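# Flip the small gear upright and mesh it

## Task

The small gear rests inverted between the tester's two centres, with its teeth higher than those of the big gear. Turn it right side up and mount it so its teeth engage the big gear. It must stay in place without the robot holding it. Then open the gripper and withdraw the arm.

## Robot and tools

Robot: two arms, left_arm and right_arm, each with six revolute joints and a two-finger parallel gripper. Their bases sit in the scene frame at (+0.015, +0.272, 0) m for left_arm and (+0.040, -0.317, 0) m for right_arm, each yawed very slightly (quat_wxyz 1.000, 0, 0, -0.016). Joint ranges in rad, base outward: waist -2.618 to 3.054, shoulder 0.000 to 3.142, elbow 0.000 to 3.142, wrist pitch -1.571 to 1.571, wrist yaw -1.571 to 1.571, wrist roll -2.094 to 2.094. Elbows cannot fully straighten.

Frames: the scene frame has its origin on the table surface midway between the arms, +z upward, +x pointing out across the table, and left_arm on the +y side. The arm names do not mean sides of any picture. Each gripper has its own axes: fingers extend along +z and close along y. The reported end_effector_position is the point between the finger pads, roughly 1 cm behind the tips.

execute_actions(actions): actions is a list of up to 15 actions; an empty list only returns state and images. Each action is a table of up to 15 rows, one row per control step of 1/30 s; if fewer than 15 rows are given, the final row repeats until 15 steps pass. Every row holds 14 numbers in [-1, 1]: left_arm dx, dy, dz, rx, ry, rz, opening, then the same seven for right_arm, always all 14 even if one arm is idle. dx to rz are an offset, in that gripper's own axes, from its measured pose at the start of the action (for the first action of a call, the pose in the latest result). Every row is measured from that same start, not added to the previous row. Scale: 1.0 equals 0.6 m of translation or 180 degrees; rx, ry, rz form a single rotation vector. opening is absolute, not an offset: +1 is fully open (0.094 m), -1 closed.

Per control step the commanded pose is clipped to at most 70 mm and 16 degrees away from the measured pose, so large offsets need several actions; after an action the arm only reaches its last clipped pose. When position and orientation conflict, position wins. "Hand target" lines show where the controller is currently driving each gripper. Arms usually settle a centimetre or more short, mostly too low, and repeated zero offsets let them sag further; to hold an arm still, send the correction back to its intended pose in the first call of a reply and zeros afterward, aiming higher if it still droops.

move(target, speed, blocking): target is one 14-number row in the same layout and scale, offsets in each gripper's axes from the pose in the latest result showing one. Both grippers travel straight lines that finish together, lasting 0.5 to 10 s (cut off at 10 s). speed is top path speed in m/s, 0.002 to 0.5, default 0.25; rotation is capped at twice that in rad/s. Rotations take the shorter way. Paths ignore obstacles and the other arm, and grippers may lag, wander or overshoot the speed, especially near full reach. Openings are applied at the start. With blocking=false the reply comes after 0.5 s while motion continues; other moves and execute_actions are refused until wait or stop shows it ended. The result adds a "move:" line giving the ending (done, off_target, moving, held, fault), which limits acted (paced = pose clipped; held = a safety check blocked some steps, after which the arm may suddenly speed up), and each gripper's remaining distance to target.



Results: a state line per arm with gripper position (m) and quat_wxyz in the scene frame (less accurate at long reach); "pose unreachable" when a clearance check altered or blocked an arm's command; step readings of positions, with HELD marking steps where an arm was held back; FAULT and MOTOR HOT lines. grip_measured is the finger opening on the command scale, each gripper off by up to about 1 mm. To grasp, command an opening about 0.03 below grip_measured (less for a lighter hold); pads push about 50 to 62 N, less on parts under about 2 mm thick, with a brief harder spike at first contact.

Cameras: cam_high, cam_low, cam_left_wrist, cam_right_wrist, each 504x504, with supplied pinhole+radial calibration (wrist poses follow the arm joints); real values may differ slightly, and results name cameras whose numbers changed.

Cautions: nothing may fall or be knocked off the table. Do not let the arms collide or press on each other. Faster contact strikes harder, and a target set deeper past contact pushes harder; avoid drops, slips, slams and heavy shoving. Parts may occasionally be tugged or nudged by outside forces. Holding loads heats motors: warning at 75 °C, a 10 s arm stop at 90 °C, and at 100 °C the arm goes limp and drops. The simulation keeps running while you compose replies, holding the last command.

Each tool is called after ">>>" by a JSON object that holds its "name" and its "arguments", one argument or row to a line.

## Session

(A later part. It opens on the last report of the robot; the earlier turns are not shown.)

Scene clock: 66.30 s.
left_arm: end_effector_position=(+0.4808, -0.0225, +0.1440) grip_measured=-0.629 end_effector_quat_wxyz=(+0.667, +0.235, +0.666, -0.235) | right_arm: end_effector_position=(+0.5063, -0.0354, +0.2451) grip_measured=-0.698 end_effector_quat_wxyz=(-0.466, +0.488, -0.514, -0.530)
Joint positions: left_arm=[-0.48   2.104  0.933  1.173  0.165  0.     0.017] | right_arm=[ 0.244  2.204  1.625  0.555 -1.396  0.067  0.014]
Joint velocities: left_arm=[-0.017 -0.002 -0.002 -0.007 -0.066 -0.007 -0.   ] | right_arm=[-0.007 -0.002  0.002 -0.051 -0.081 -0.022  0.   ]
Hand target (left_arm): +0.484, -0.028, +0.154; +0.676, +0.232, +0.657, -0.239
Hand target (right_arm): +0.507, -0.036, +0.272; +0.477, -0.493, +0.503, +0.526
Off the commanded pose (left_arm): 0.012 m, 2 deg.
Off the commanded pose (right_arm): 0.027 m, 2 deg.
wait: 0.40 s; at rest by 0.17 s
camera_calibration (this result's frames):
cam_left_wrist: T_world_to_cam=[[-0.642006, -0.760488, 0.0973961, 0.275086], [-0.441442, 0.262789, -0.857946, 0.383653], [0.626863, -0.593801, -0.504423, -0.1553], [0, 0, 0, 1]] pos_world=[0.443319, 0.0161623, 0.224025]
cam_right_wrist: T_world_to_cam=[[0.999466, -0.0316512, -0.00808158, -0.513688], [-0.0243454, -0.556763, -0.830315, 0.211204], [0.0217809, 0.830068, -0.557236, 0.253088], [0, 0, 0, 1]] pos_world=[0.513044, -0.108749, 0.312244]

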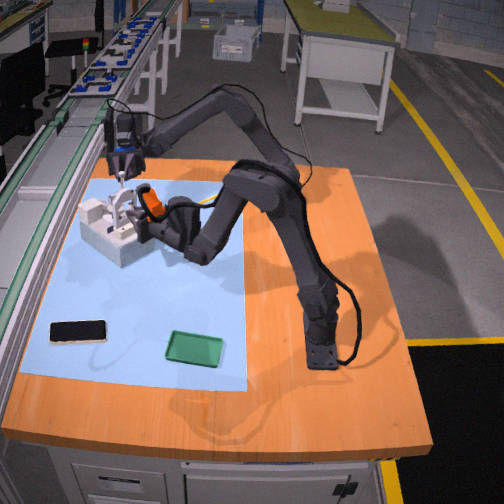

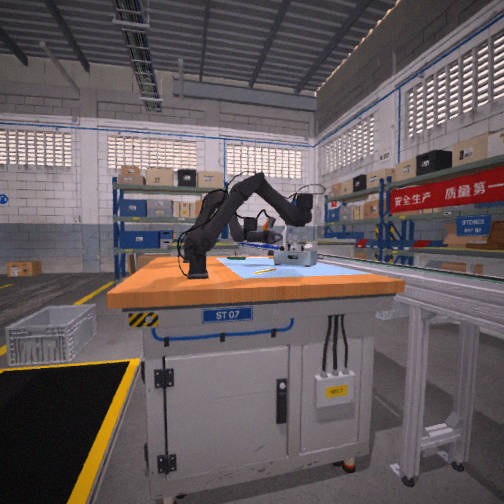

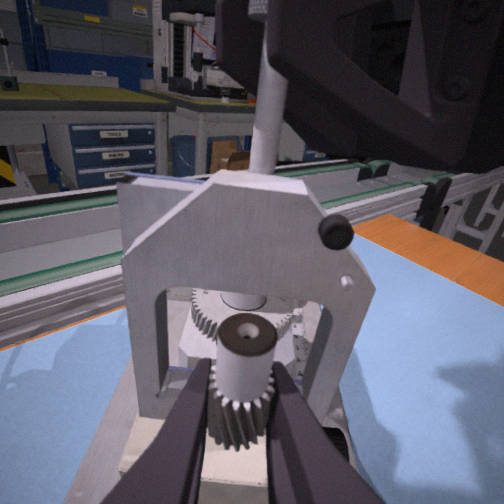

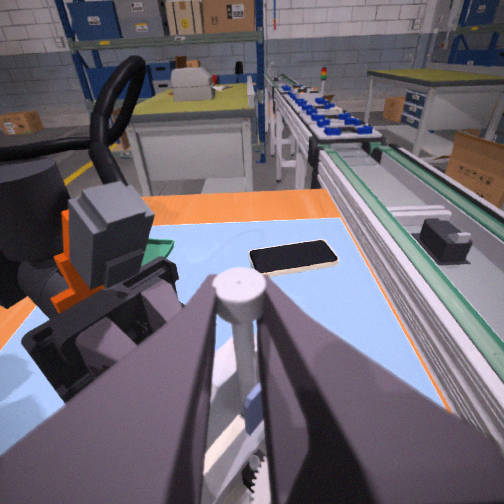

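>>> {"name": "execute_actions", "arguments": {
  "actions": [
    [[-0.006,-0.008,0.01,0,-0.008,0,-0.78,-0.045,0,0,0,-0.005,-0.01,-0.8]]
  ]
}}

>>> {"name": "wait", "arguments": {
  "seconds": 0.3
}}

Scene clock: 67.27 s.
left_arm: end_effector_position=(+0.4807, -0.0237, +0.1340) grip_measured=-0.629 end_effector_quat_wxyz=(+0.661, +0.235, +0.673, -0.233) | right_arm: end_effector_position=(+0.5063, -0.0354, +0.2451) grip_measured=-0.698 end_effector_quat_wxyz=(-0.466, +0.488, -0.514, -0.530)
Joint positions: left_arm=[-0.484  2.124  0.933  1.174  0.158  0.     0.017] | right_arm=[ 0.244  2.204  1.625  0.555 -1.396  0.067  0.014]
Joint velocities: left_arm=[ 0.002 -0.002  0.007 -0.007  0.022 -0.051 -0.001] | right_arm=[-0.002 -0.012 -0.002  0.007  0.037 -0.022  0.   ]
Hand target (left_arm): +0.482, -0.030, +0.148; +0.676, +0.232, +0.658, -0.238
Hand target (right_arm): +0.507, -0.036, +0.272; +0.477, -0.493, +0.503, +0.526
Off the commanded pose (left_arm): 0.015 m, 2 deg.
Off the commanded pose (right_arm): 0.027 m, 2 deg.
Step readings (end_effector_position):
0: left_arm (+0.4808, -0.0225, +0.1440) | right_arm (+0.5063, -0.0354, +0.2451)
1: left_arm (+0.4810, -0.0224, +0.1433) | right_arm (+0.5063, -0.0354, +0.2451)
2: left_arm (+0.4809, -0.0226, +0.1423) | right_arm (+0.5063, -0.0354, +0.2451)
4: left_arm (+0.4809, -0.0230, +0.1385) | right_arm (+0.5063, -0.0354, +0.2451)
8: left_arm (+0.4806, -0.0238, +0.1340) | right_arm (+0.5063, -0.0354, +0.2451)
15: end_effector_position above
camera_calibration (this result's frames):
cam_left_wrist: T_world_to_cam=[[-0.638429, -0.763076, 0.100613, 0.272851], [-0.455447, 0.269161, -0.848599, 0.380994], [0.620464, -0.587595, -0.519381, -0.155728], [0, 0, 0, 1]] pos_world=[0.444342, 0.0141524, 0.214977]
cam_right_wrist: T_world_to_cam=[[0.999466, -0.0316512, -0.00808158, -0.513688], [-0.0243454, -0.556763, -0.830315, 0.211204], [0.0217809, 0.830068, -0.557236, 0.253088], [0, 0, 0, 1]] pos_world=[0.513044, -0.108749, 0.312244]

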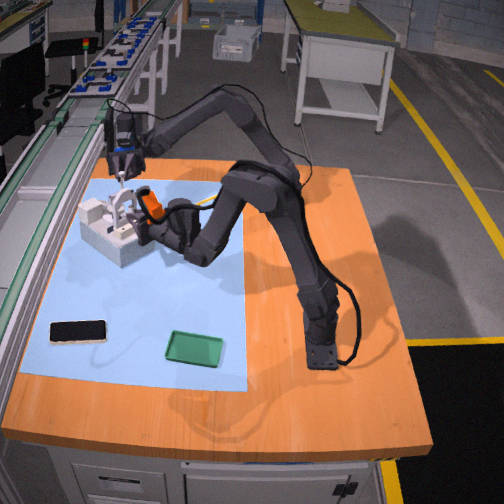

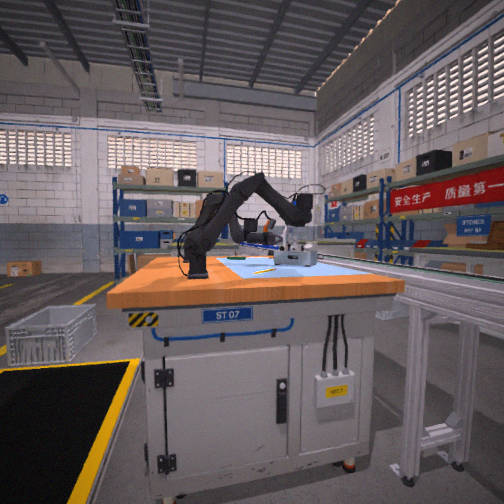

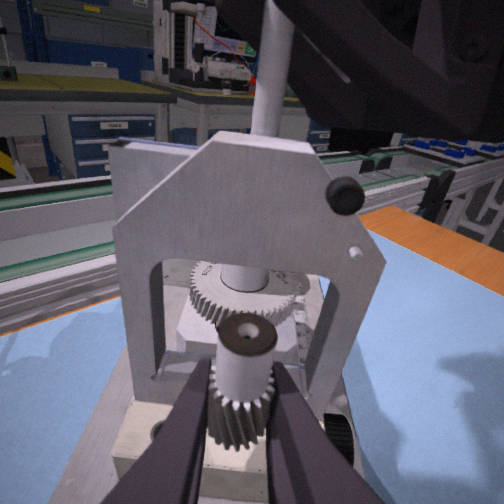

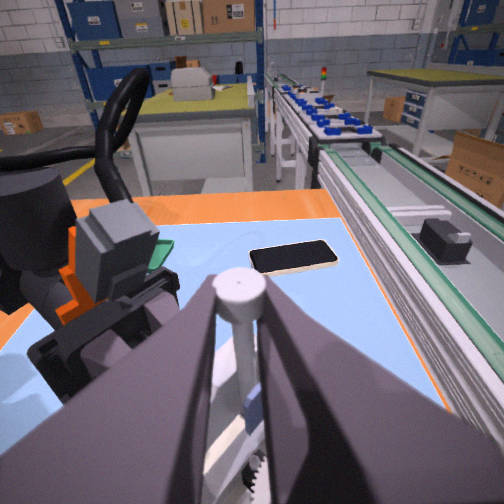

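Scene clock: 67.57 s.
left_arm: end_effector_position=(+0.4807, -0.0236, +0.1340) grip_measured=-0.629 end_effector_quat_wxyz=(+0.662, +0.235, +0.673, -0.233) | right_arm: end_effector_position=(+0.5063, -0.0354, +0.2451) grip_measured=-0.698 end_effector_quat_wxyz=(-0.466, +0.488, -0.514, -0.530)
Joint positions: left_arm=[-0.484  2.124  0.933  1.174  0.158  0.     0.017] | right_arm=[ 0.244  2.204  1.625  0.555 -1.396  0.067  0.014]
Joint velocities: left_arm=[ 0.012 -0.007 -0.002  0.007 -0.037  0.037  0.001] | right_arm=[ 0.002 -0.012 -0.007  0.022 -0.007 -0.095  0.001]
Hand target (left_arm): +0.482, -0.030, +0.148; +0.676, +0.232, +0.658, -0.238
Hand target (right_arm): +0.507, -0.036, +0.272; +0.477, -0.493, +0.503, +0.526
Off the commanded pose (left_arm): 0.015 m, 2 deg.
Off the commanded pose (right_arm): 0.027 m, 2 deg.
wait: 0.30 s; at rest by 0.17 s
camera_calibration (this result's frames):
cam_left_wrist: T_world_to_cam=[[-0.638139, -0.76332, 0.100607, 0.272774], [-0.455547, 0.268992, -0.848599, 0.381043], [0.62069, -0.587355, -0.519382, -0.155826], [0, 0, 0, 1]] pos_world=[0.44437, 0.0141912, 0.214977]
cam_right_wrist: T_world_to_cam=[[0.999466, -0.0316512, -0.00808158, -0.513688], [-0.0243454, -0.556763, -0.830315, 0.211204], [0.0217809, 0.830068, -0.557236, 0.253088], [0, 0, 0, 1]] pos_world=[0.513044, -0.108749, 0.312244]

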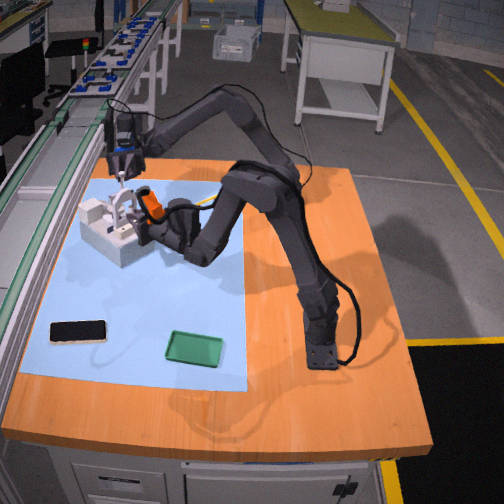

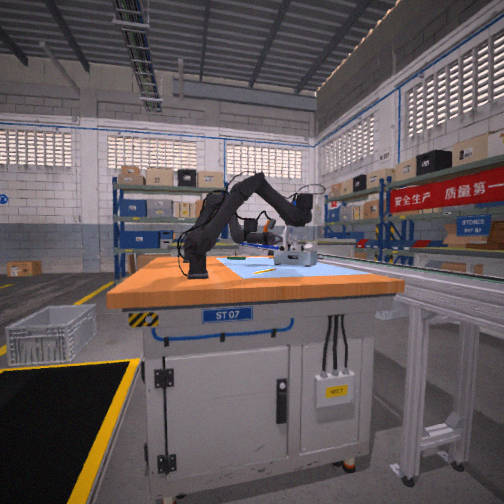

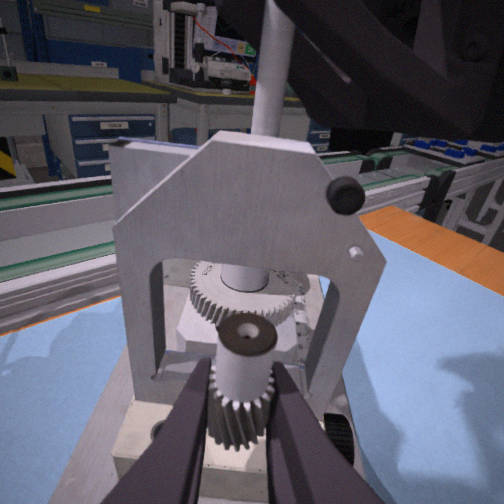

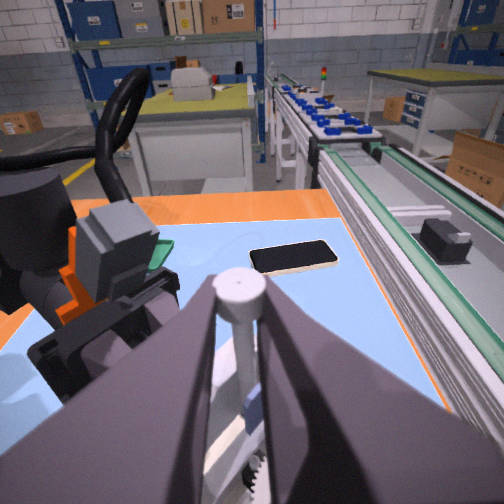

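>>> {"name": "execute_actions", "arguments": {
  "actions": [
    [[-0.029,-0.007,0.008,0,-0.018,0,-0.78,-0.045,0,0,0,-0.005,-0.01,-0.8]]
  ]
}}

>>> {"name": "wait", "arguments": {
  "seconds": 0.3
}}

Scene clock: 68.23 s.
left_arm: end_effector_position=(+0.4813, -0.0229, +0.1340) grip_measured=-0.629 end_effector_quat_wxyz=(+0.662, +0.232, +0.674, -0.233) | right_arm: end_effector_position=(+0.5063, -0.0354, +0.2451) grip_measured=-0.698 end_effector_quat_wxyz=(-0.466, +0.488, -0.514, -0.530)
Joint positions: left_arm=[-0.484  2.124  0.933  1.174  0.153 -0.005  0.017] | right_arm=[ 0.244  2.204  1.625  0.555 -1.396  0.067  0.014]
Joint velocities: left_arm=[ 0.002 -0.007 -0.007  0.051 -0.037  0.007  0.   ] | right_arm=[ 0.012 -0.007 -0.027 -0.051  0.037  0.022  0.001]
Hand target (left_arm): +0.482, -0.030, +0.151; +0.680, +0.228, +0.654, -0.240
Hand target (right_arm): +0.507, -0.036, +0.272; +0.477, -0.493, +0.503, +0.526
Off the commanded pose (left_arm): 0.019 m, 3 deg.
Off the commanded pose (right_arm): 0.027 m, 2 deg.
Step readings (end_effector_position):
0: left_arm (+0.4807, -0.0236, +0.1340) | right_arm (+0.5063, -0.0354, +0.2451)
1: left_arm (+0.4808, -0.0236, +0.1340) | right_arm (+0.5063, -0.0354, +0.2451)
2: left_arm (+0.4809, -0.0234, +0.1340) | right_arm (+0.5063, -0.0354, +0.2451)
4: left_arm (+0.4811, -0.0232, +0.1340) | right_arm (+0.5063, -0.0354, +0.2451)
8: left_arm (+0.4812, -0.0230, +0.1340) | right_arm (+0.5063, -0.0354, +0.2451)
15: end_effector_position above
camera_calibration (this result's frames):
cam_left_wrist: T_world_to_cam=[[-0.633679, -0.766375, 0.105453, 0.270855], [-0.459573, 0.263285, -0.848218, 0.382867], [0.622289, -0.585961, -0.519043, -0.15654], [0, 0, 0, 1]] pos_world=[0.445004, 0.0150468, 0.214941]
cam_right_wrist: T_world_to_cam=[[0.999466, -0.0316512, -0.00808158, -0.513688], [-0.0243454, -0.556763, -0.830315, 0.211204], [0.0217809, 0.830068, -0.557236, 0.253088], [0, 0, 0, 1]] pos_world=[0.513044, -0.108749, 0.312244]

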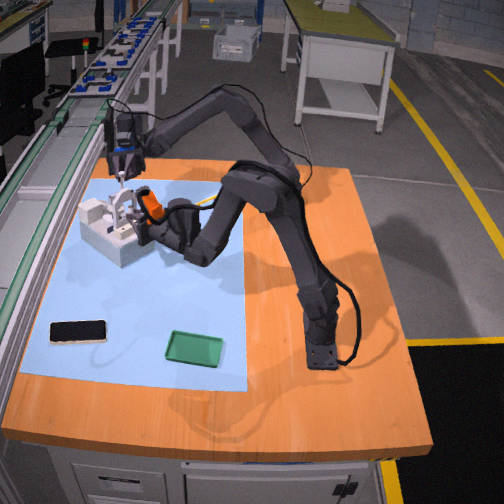

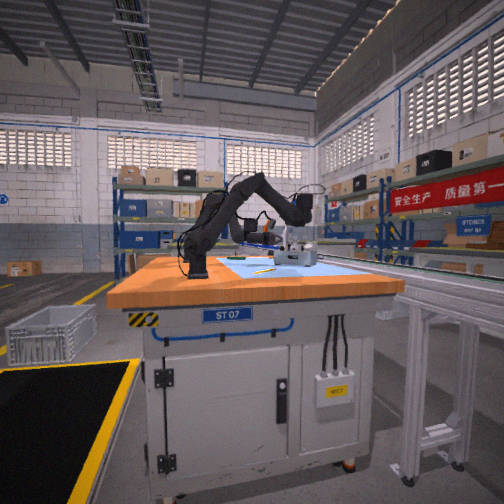

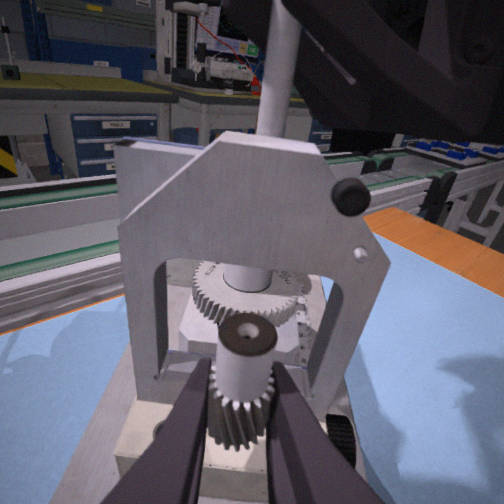

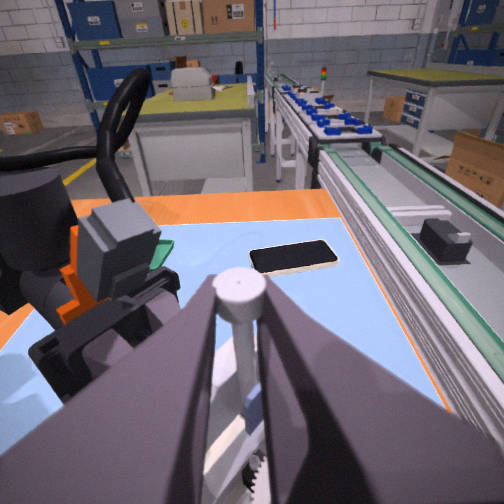

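Scene clock: 68.53 s.
left_arm: end_effector_position=(+0.4813, -0.0229, +0.1340) grip_measured=-0.629 end_effector_quat_wxyz=(+0.662, +0.232, +0.674, -0.233) | right_arm: end_effector_position=(+0.5063, -0.0354, +0.2451) grip_measured=-0.698 end_effector_quat_wxyz=(-0.466, +0.488, -0.514, -0.530)
Joint positions: left_arm=[-0.484  2.124  0.933  1.174  0.153 -0.005  0.017] | right_arm=[ 0.244  2.204  1.625  0.555 -1.396  0.067  0.014]
Joint velocities: left_arm=[-0.012 -0.007 -0.002 -0.022  0.007 -0.022  0.   ] | right_arm=[ 0.007 -0.002 -0.012 -0.007  0.007  0.007  0.   ]
Hand target (left_arm): +0.482, -0.030, +0.151; +0.680, +0.228, +0.654, -0.240
Hand target (right_arm): +0.507, -0.036, +0.272; +0.477, -0.493, +0.503, +0.526
Off the commanded pose (left_arm): 0.019 m, 3 deg.
Off the commanded pose (right_arm): 0.027 m, 2 deg.
wait: 0.30 s; at rest by 0.17 s
camera_calibration (this result's frames):
cam_left_wrist: T_world_to_cam=[[-0.633679, -0.766375, 0.105453, 0.270855], [-0.459573, 0.263285, -0.848218, 0.382867], [0.622289, -0.585961, -0.519043, -0.15654], [0, 0, 0, 1]] pos_world=[0.445004, 0.0150468, 0.214941]
cam_right_wrist: T_world_to_cam=[[0.999466, -0.0316512, -0.00808158, -0.513688], [-0.0243454, -0.556763, -0.830315, 0.211204], [0.0217809, 0.830068, -0.557236, 0.253088], [0, 0, 0, 1]] pos_world=[0.513044, -0.108749, 0.312244]

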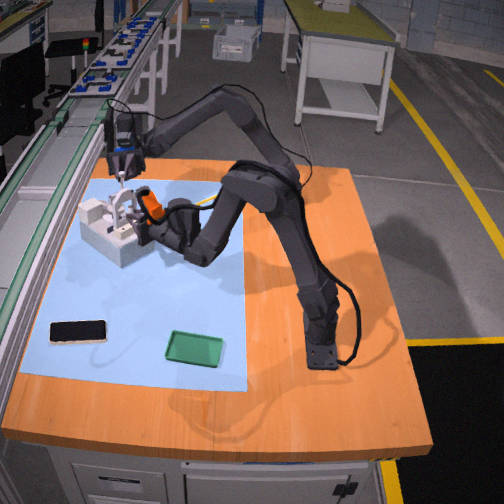

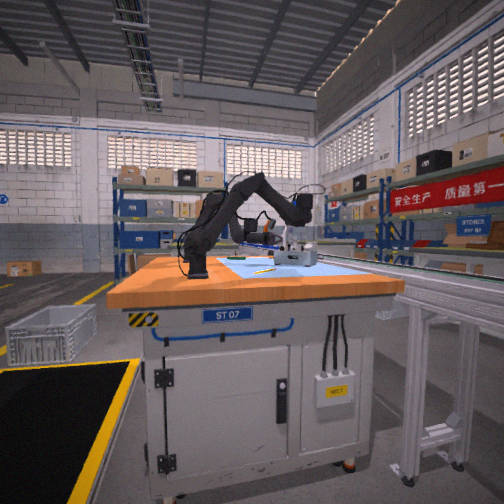

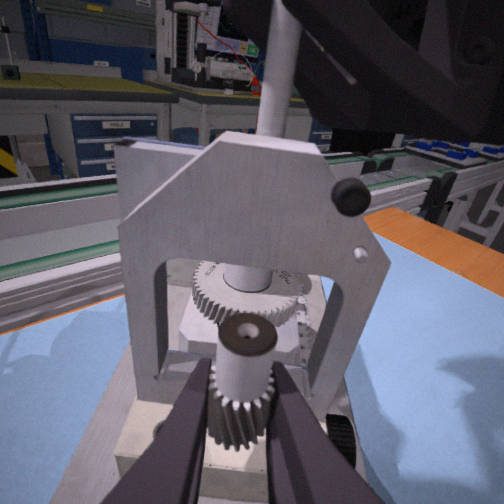

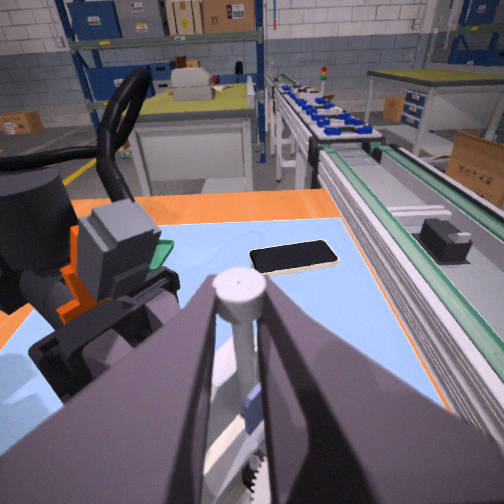

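>>> {"name": "execute_actions", "arguments": {
  "actions": [
    [[-0.038,-0.010,0.006,0.006,-0.024,0.004,-0.78,-0.045,0,0,0,-0.005,-0.01,-0.8]]
  ]
}}

>>> {"name": "wait", "arguments": {
  "seconds": 0.3
}}

Scene clock: 69.13 s.
left_arm: end_effector_position=(+0.4812, -0.0231, +0.1382) grip_measured=-0.629 end_effector_quat_wxyz=(+0.667, +0.231, +0.668, -0.234) | right_arm: end_effector_position=(+0.5063, -0.0354, +0.2451) grip_measured=-0.698 end_effector_quat_wxyz=(-0.466, +0.488, -0.514, -0.530)
Joint positions: left_arm=[-0.484  2.124  0.933  1.191  0.154 -0.005  0.017] | right_arm=[ 0.244  2.204  1.625  0.555 -1.396  0.067  0.014]
Joint velocities: left_arm=[ 0.002 -0.002 -0.002  0.007 -0.007  0.007  0.002] | right_arm=[-0.012  0.002 -0.007 -0.037  0.022 -0.007 -0.001]
Hand target (left_arm): +0.480, -0.029, +0.157; +0.686, +0.233, +0.645, -0.244
Hand target (right_arm): +0.507, -0.036, +0.272; +0.477, -0.493, +0.503, +0.526
Off the commanded pose (left_arm): 0.020 m, 4 deg.
Off the commanded pose (right_arm): 0.027 m, 2 deg.
Step readings (end_effector_position):
0: left_arm (+0.4813, -0.0229, +0.1340) | right_arm (+0.5063, -0.0354, +0.2451)
1: left_arm (+0.4813, -0.0229, +0.1344) | right_arm (+0.5063, -0.0354, +0.2451)
2: left_arm (+0.4813, -0.0229, +0.1349) | right_arm (+0.5063, -0.0354, +0.2451)
4: left_arm (+0.4813, -0.0229, +0.1363) | right_arm (+0.5063, -0.0354, +0.2451)
8: left_arm (+0.4813, -0.0230, +0.1376) | right_arm (+0.5063, -0.0354, +0.2451)
15: end_effector_position above
camera_calibration (this result's frames):
cam_left_wrist: T_world_to_cam=[[-0.636073, -0.764785, 0.102547, 0.271812], [-0.446837, 0.256725, -0.856988, 0.381312], [0.629085, -0.590929, -0.50503, -0.159759], [0, 0, 0, 1]] pos_world=[0.443778, 0.0155796, 0.218223]
cam_right_wrist: T_world_to_cam=[[0.999466, -0.0316512, -0.00808158, -0.513688], [-0.0243454, -0.556763, -0.830315, 0.211204], [0.0217809, 0.830068, -0.557236, 0.253088], [0, 0, 0, 1]] pos_world=[0.513044, -0.108749, 0.312244]

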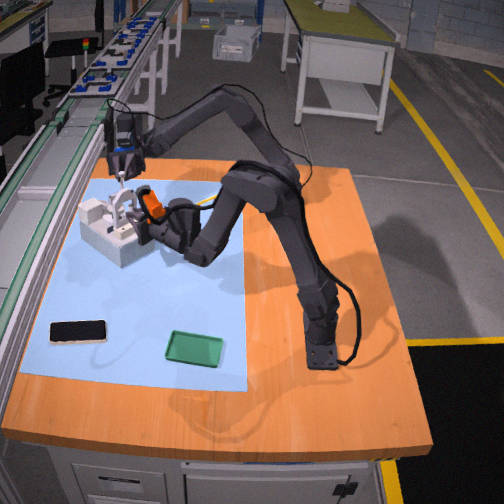

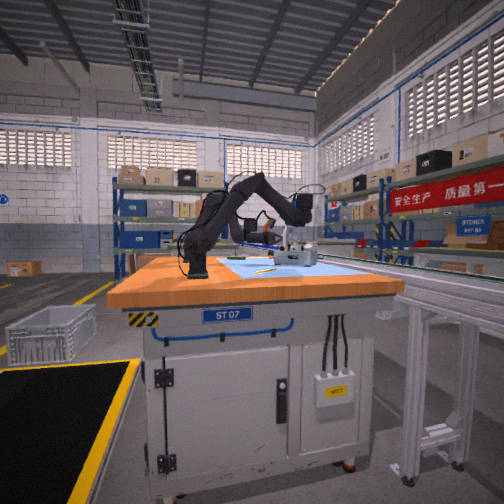

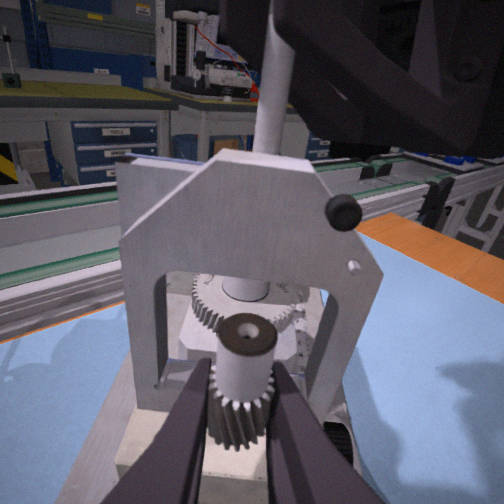

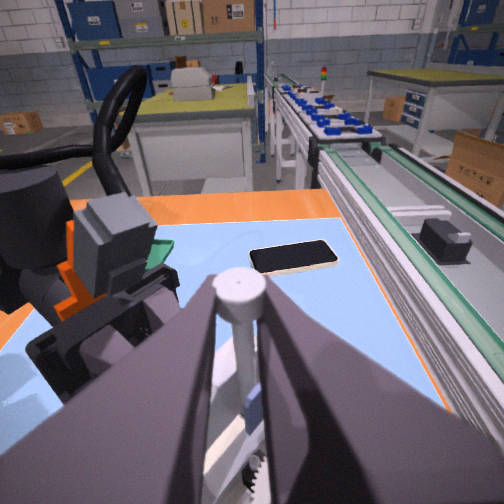

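Scene clock: 69.43 s.
left_arm: end_effector_position=(+0.4812, -0.0231, +0.1383) grip_measured=-0.629 end_effector_quat_wxyz=(+0.667, +0.231, +0.668, -0.234) | right_arm: end_effector_position=(+0.5063, -0.0354, +0.2451) grip_measured=-0.698 end_effector_quat_wxyz=(-0.466, +0.488, -0.514, -0.530)
Joint positions: left_arm=[-0.484  2.124  0.933  1.191  0.154 -0.005  0.017] | right_arm=[ 0.244  2.204  1.625  0.555 -1.396  0.067  0.014]
Joint velocities: left_arm=[ 0.002 -0.007 -0.012 -0.037  0.037  0.051  0.001] | right_arm=[-0.002  0.007  0.012 -0.007 -0.007  0.007  0.   ]
Hand target (left_arm): +0.480, -0.029, +0.157; +0.686, +0.233, +0.645, -0.244
Hand target (right_arm): +0.507, -0.036, +0.272; +0.477, -0.493, +0.503, +0.526
Off the commanded pose (left_arm): 0.020 m, 4 deg.
Off the commanded pose (right_arm): 0.027 m, 2 deg.
wait: 0.30 s; at rest by 0.17 s
camera_calibration (this result's frames):
cam_left_wrist: T_world_to_cam=[[-0.636107, -0.764765, 0.102481, 0.271828], [-0.446553, 0.256563, -0.857185, 0.381279], [0.629252, -0.591024, -0.50471, -0.159838], [0, 0, 0, 1]] pos_world=[0.443752, 0.0155946, 0.218297]
cam_right_wrist: T_world_to_cam=[[0.999466, -0.0316512, -0.00808158, -0.513688], [-0.0243454, -0.556763, -0.830315, 0.211204], [0.0217809, 0.830068, -0.557236, 0.253088], [0, 0, 0, 1]] pos_world=[0.513044, -0.108749, 0.312244]

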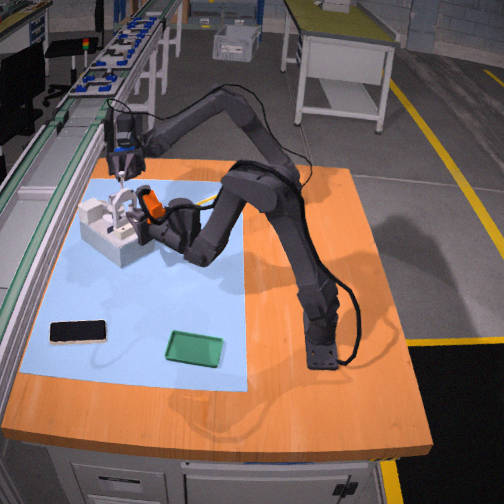

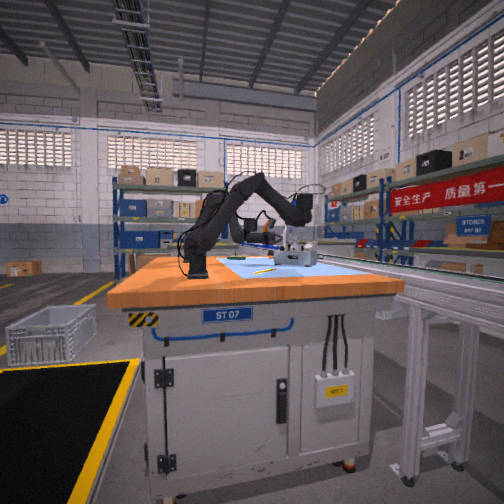

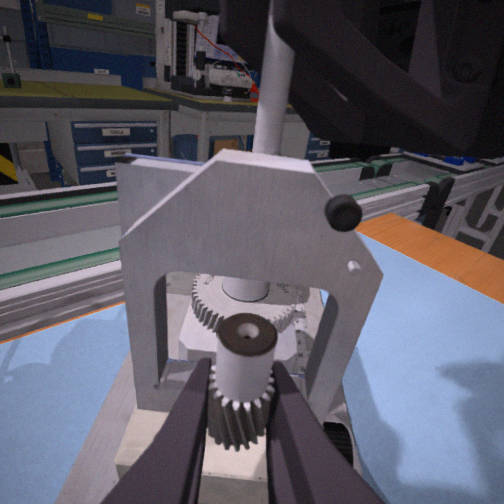

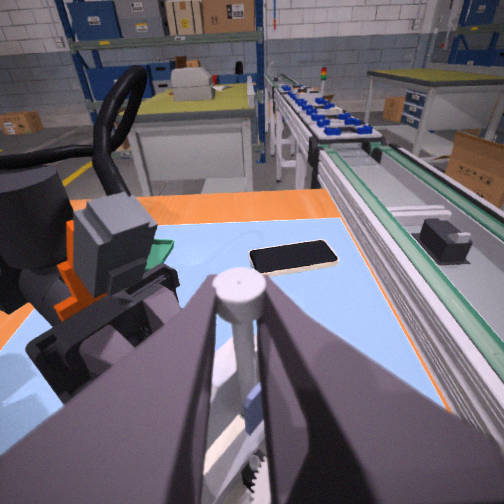

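>>> {"name": "execute_actions", "arguments": {
  "actions": [
    [[-0.022,-0.006,0.012,0.003,-0.012,0.003,-0.78,-0.045,0,0,0,-0.005,-0.01,-0.8],[-0.021,-0.006,0.017,0.003,-0.011,0.003,-0.78,-0.045,0,0,0,-0.005,-0.01,-0.8],[-0.02,-0.007,0.022,0.003,-0.01,0.003,-0.78,-0.045,0,0,0,-0.005,-0.01,-0.8],[-0.02,-0.007,0.026,0.003,-0.01,0.003,-0.78,-0.045,0,0,0,-0.005,-0.01,-0.8],[-0.02,-0.008,0.030,0.003,-0.01,0.003,-0.78,-0.045,0,0,0,-0.005,-0.01,-0.8],[-0.02,-0.008,0.034,0.003,-0.01,0.003,-0.78,-0.045,0,0,0,-0.005,-0.01,-0.8],[-0.02,-0.008,0.038,0.003,-0.01,0.003,-0.78,-0.045,0,0,0,-0.005,-0.01,-0.8],[-0.021,-0.008,0.04,0.003,-0.01,0.003,-0.78,-0.045,0,0,0,-0.005,-0.01,-0.8]]
  ]
}}

>>> {"name": "wait", "arguments": {
  "seconds": 0.3
}}

Scene clock: 70.33 s.
left_arm: end_effector_position=(+0.4928, -0.0311, +0.1423) grip_measured=-0.629 end_effector_quat_wxyz=(+0.672, +0.231, +0.663, -0.236) | right_arm: end_effector_position=(+0.5063, -0.0354, +0.2451) grip_measured=-0.698 end_effector_quat_wxyz=(-0.466, +0.488, -0.514, -0.530)
Joint positions: left_arm=[-0.487  2.155  0.999  1.17   0.152 -0.005  0.017] | right_arm=[ 0.244  2.204  1.625  0.555 -1.396  0.067  0.014]
Joint velocities: left_arm=[ 0.007 -0.002  0.007 -0.037 -0.037  0.037  0.001] | right_arm=[ 0.002  0.002 -0.002  0.007  0.022 -0.051  0.   ]
Hand target (left_arm): +0.496, -0.041, +0.151; +0.678, +0.233, +0.655, -0.238
Hand target (right_arm): +0.507, -0.036, +0.272; +0.477, -0.493, +0.503, +0.526
Off the commanded pose (left_arm): 0.014 m, 1 deg.
Off the commanded pose (right_arm): 0.027 m, 2 deg.
Step readings (end_effector_position):
0: left_arm (+0.4812, -0.0231, +0.1383) | right_arm (+0.5063, -0.0354, +0.2451)
1: left_arm (+0.4812, -0.0231, +0.1383) | right_arm (+0.5063, -0.0354, +0.2451)
2: left_arm (+0.4815, -0.0232, +0.1388) | right_arm (+0.5063, -0.0354, +0.2451)
4: left_arm (+0.4840, -0.0246, +0.1398) | right_arm (+0.5063, -0.0354, +0.2451)
8: left_arm (+0.4914, -0.0298, +0.1425) | right_arm (+0.5063, -0.0354, +0.2451)
15: end_effector_position above
camera_calibration (this result's frames):
cam_left_wrist: T_world_to_cam=[[-0.638156, -0.763365, 0.100155, 0.274042], [-0.436286, 0.251368, -0.863984, 0.387684], [0.63436, -0.595053, -0.493457, -0.174082], [0, 0, 0, 1]] pos_world=[0.454453, 0.00815471, 0.221604]
cam_right_wrist: T_world_to_cam=[[0.999469, -0.0316495, -0.00770107, -0.513783], [-0.0240281, -0.55675, -0.830332, 0.211048], [0.021992, 0.830077, -0.557215, 0.252976], [0, 0, 0, 1]] pos_world=[0.513018, -0.10875, 0.312245]

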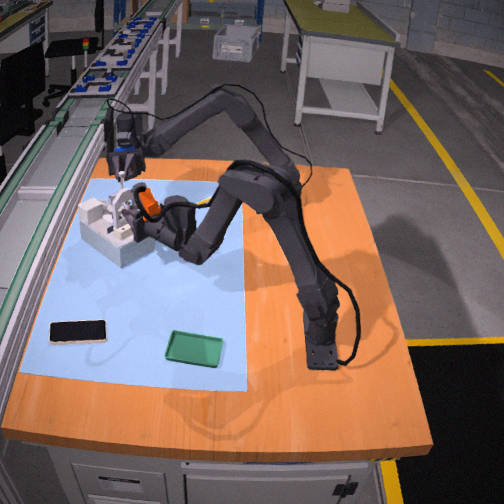

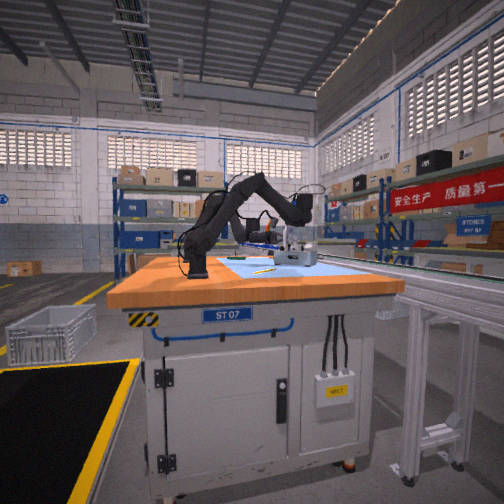

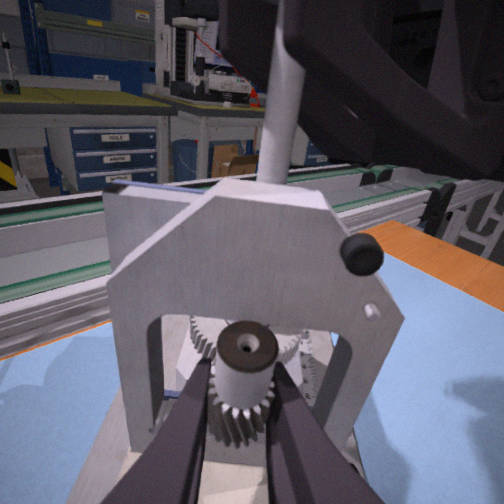

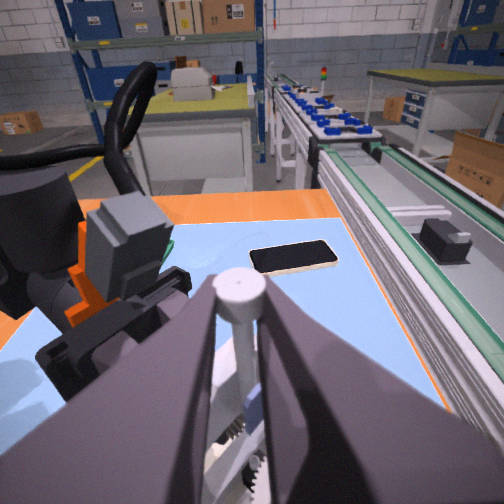

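Scene clock: 70.63 s.
left_arm: end_effector_position=(+0.4928, -0.0311, +0.1423) grip_measured=-0.629 end_effector_quat_wxyz=(+0.672, +0.231, +0.663, -0.236) | right_arm: end_effector_position=(+0.5063, -0.0354, +0.2451) grip_measured=-0.698 end_effector_quat_wxyz=(-0.466, +0.488, -0.514, -0.530)
Joint positions: left_arm=[-0.487  2.155  0.999  1.17   0.152 -0.005  0.017] | right_arm=[ 0.244  2.204  1.625  0.555 -1.396  0.067  0.014]
Joint velocities: left_arm=[-0.002 -0.002 -0.022 -0.022 -0.022  0.066  0.001] | right_arm=[ 0.002  0.012 -0.002 -0.007 -0.007 -0.037 -0.   ]
Hand target (left_arm): +0.496, -0.041, +0.151; +0.678, +0.233, +0.655, -0.238
Hand target (right_arm): +0.507, -0.036, +0.272; +0.477, -0.493, +0.503, +0.526
Off the commanded pose (left_arm): 0.014 m, 1 deg.
Off the commanded pose (right_arm): 0.027 m, 2 deg.
wait: 0.30 s; at rest by 0.17 s
camera_calibration (this result's frames):
cam_left_wrist: T_world_to_cam=[[-0.638156, -0.763365, 0.100155, 0.274042], [-0.436286, 0.251368, -0.863984, 0.387684], [0.63436, -0.595053, -0.493457, -0.174082], [0, 0, 0, 1]] pos_world=[0.454453, 0.00815471, 0.221604]
cam_right_wrist: T_world_to_cam=[[0.999469, -0.0316495, -0.00770107, -0.513783], [-0.0240281, -0.55675, -0.830332, 0.211048], [0.021992, 0.830077, -0.557215, 0.252976], [0, 0, 0, 1]] pos_world=[0.513018, -0.10875, 0.312245]

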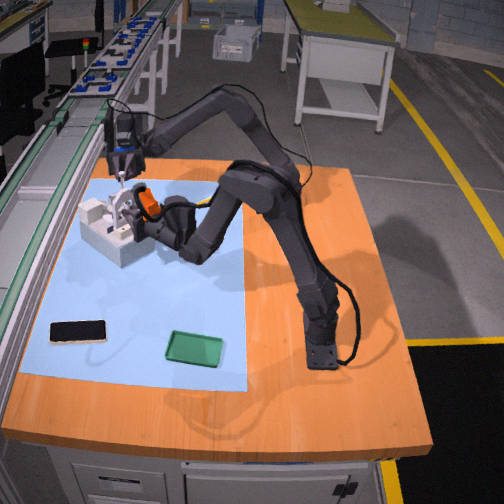

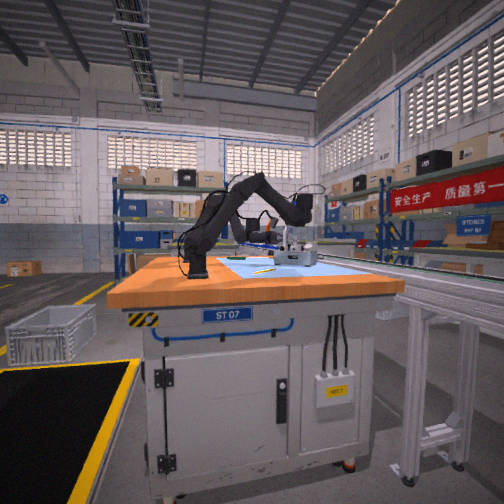

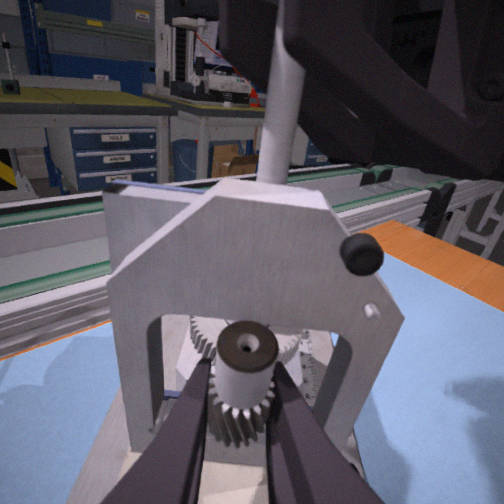

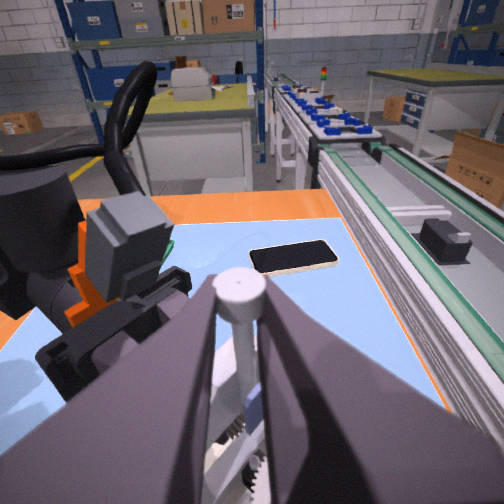

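>>> {"name": "execute_actions", "arguments": {
  "actions": [
    [[-0.012,-0.008,-0.025,0.003,-0.008,0.003,-0.78,-0.045,0,0,0,-0.005,-0.01,-0.8]],
    [[-0.002,-0.004,0.0,0.0,-0.006,0.0,-0.78,-0.045,0,0,0,-0.005,-0.01,-0.8]]
  ]
}}

>>> {"name": "wait", "arguments": {
  "seconds": 0.3
}}

Scene clock: 72.43 s.
left_arm: end_effector_position=(+0.4810, -0.0245, +0.1281) grip_measured=-0.629 end_effector_quat_wxyz=(+0.661, +0.233, +0.674, -0.234) | right_arm: end_effector_position=(+0.5063, -0.0354, +0.2451) grip_measured=-0.698 end_effector_quat_wxyz=(-0.466, +0.488, -0.514, -0.530)
Joint positions: left_arm=[-0.487  2.143  0.934  1.191  0.153 -0.005  0.017] | right_arm=[ 0.244  2.204  1.625  0.555 -1.396  0.067  0.014]
Joint velocities: left_arm=[-0.017 -0.007  0.002 -0.022  0.037 -0.037 -0.   ] | right_arm=[-0.017  0.007  0.017  0.037 -0.022 -0.051  0.   ]
Hand target (left_arm): +0.479, -0.026, +0.129; +0.667, +0.231, +0.668, -0.236
Hand target (right_arm): +0.507, -0.036, +0.272; +0.477, -0.493, +0.503, +0.526
Off the commanded pose (left_arm): 0.003 m, 1 deg.
Off the commanded pose (right_arm): 0.027 m, 2 deg.
Step readings (end_effector_position; steps 1 to 15: 1st action; 16 to 30: 2nd action):
0: left_arm (+0.4928, -0.0311, +0.1423) | right_arm (+0.5063, -0.0354, +0.2451)
1: left_arm (+0.4915, -0.0303, +0.1412) | right_arm (+0.5063, -0.0354, +0.2451)
2: left_arm (+0.4887, -0.0287, +0.1396) | right_arm (+0.5063, -0.0354, +0.2451)
4: left_arm (+0.4839, -0.0261, +0.1335) | right_arm (+0.5063, -0.0354, +0.2451)
8: left_arm (+0.4810, -0.0244, +0.1272) | right_arm (+0.5063, -0.0354, +0.2451)
15: left_arm (+0.4810, -0.0245, +0.1281) | right_arm (+0.5063, -0.0354, +0.2451)
16: left_arm (+0.4810, -0.0245, +0.1281) | right_arm (+0.5063, -0.0354, +0.2451)
17: left_arm (+0.4810, -0.0245, +0.1281) | right_arm (+0.5063, -0.0354, +0.2451)
19: left_arm (+0.4810, -0.0245, +0.1281) | right_arm (+0.5063, -0.0354, +0.2451)
23: left_arm (+0.4810, -0.0245, +0.1281) | right_arm (+0.5063, -0.0354, +0.2451)
30: end_effector_position above
camera_calibration (this result's frames):
cam_left_wrist: T_world_to_cam=[[-0.63584, -0.764537, 0.105788, 0.271098], [-0.460173, 0.265484, -0.847206, 0.378273], [0.619635, -0.587368, -0.520625, -0.158901], [0, 0, 0, 1]] pos_world=[0.444907, 0.0135051, 0.209069]
cam_right_wrist: T_world_to_cam=[[0.999469, -0.0316495, -0.00770107, -0.513783], [-0.0240281, -0.55675, -0.830332, 0.211048], [0.021992, 0.830077, -0.557215, 0.252976], [0, 0, 0, 1]] pos_world=[0.513018, -0.10875, 0.312245]

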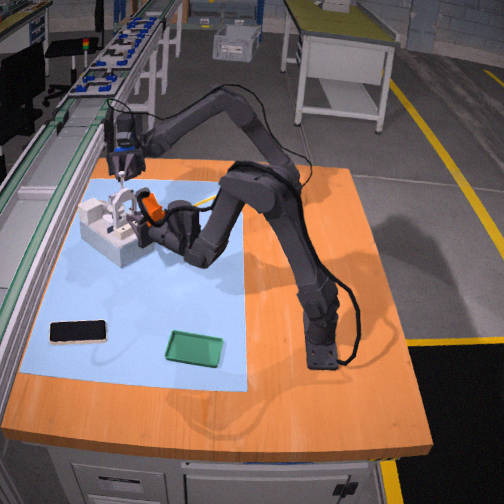

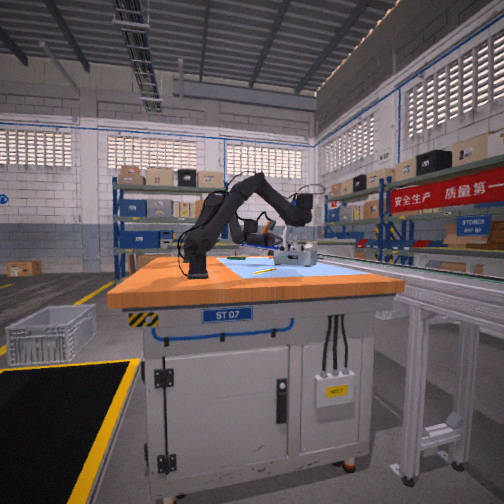

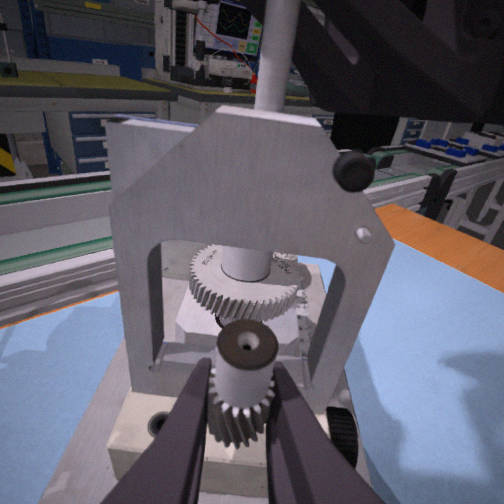

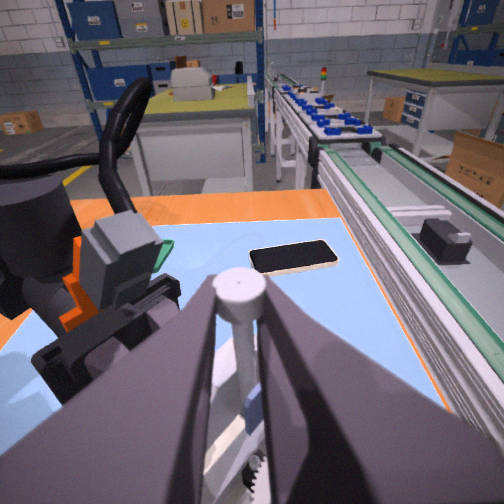

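Scene clock: 72.73 s.
left_arm: end_effector_position=(+0.4810, -0.0245, +0.1281) grip_measured=-0.629 end_effector_quat_wxyz=(+0.661, +0.233, +0.674, -0.234) | right_arm: end_effector_position=(+0.5063, -0.0354, +0.2451) grip_measured=-0.698 end_effector_quat_wxyz=(-0.466, +0.488, -0.514, -0.530)
Joint positions: left_arm=[-0.487  2.143  0.934  1.191  0.153 -0.005  0.017] | right_arm=[ 0.244  2.204  1.625  0.555 -1.396  0.067  0.014]
Joint velocities: left_arm=[ 0.002  0.007 -0.007 -0.007  0.007 -0.037  0.   ] | right_arm=[-0.007 -0.012  0.012 -0.051  0.051  0.037  0.   ]
Hand target (left_arm): +0.479, -0.026, +0.129; +0.667, +0.231, +0.668, -0.236
Hand target (right_arm): +0.507, -0.036, +0.272; +0.477, -0.493, +0.503, +0.526
Off the commanded pose (left_arm): 0.003 m, 1 deg.
Off the commanded pose (right_arm): 0.027 m, 2 deg.
wait: 0.30 s; at rest by 0.17 s
camera_calibration (this result's frames):
cam_left_wrist: T_world_to_cam=[[-0.63584, -0.764537, 0.105788, 0.271098], [-0.460173, 0.265484, -0.847206, 0.378273], [0.619635, -0.587368, -0.520625, -0.158901], [0, 0, 0, 1]] pos_world=[0.444907, 0.0135051, 0.209069]
cam_right_wrist: T_world_to_cam=[[0.999469, -0.0316495, -0.00770107, -0.513783], [-0.0240281, -0.55675, -0.830332, 0.211048], [0.021992, 0.830077, -0.557215, 0.252976], [0, 0, 0, 1]] pos_world=[0.513018, -0.10875, 0.312245]

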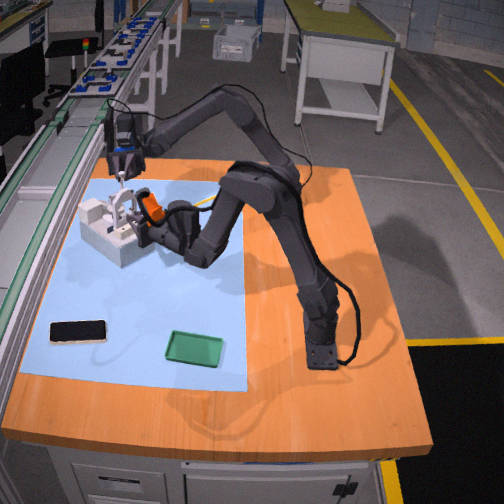

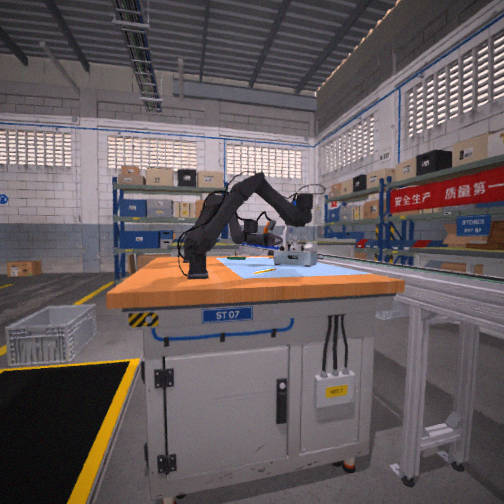

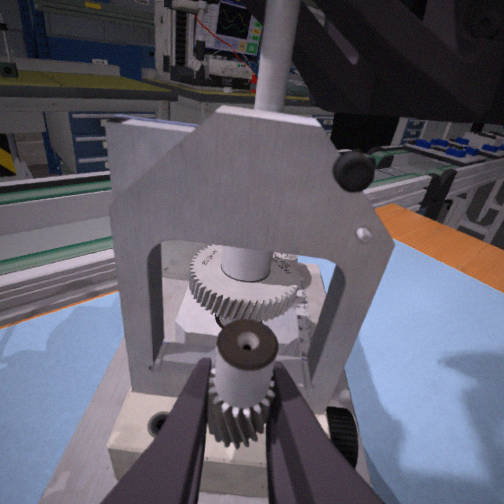

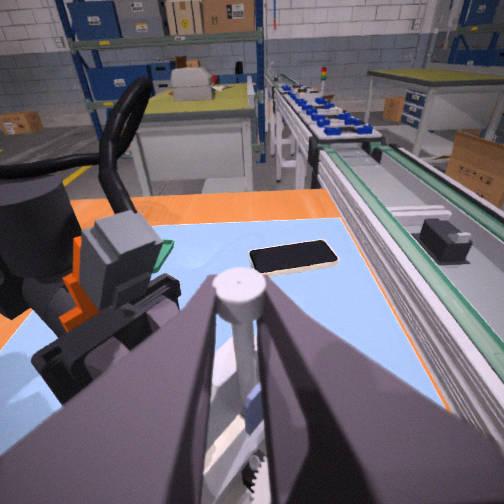

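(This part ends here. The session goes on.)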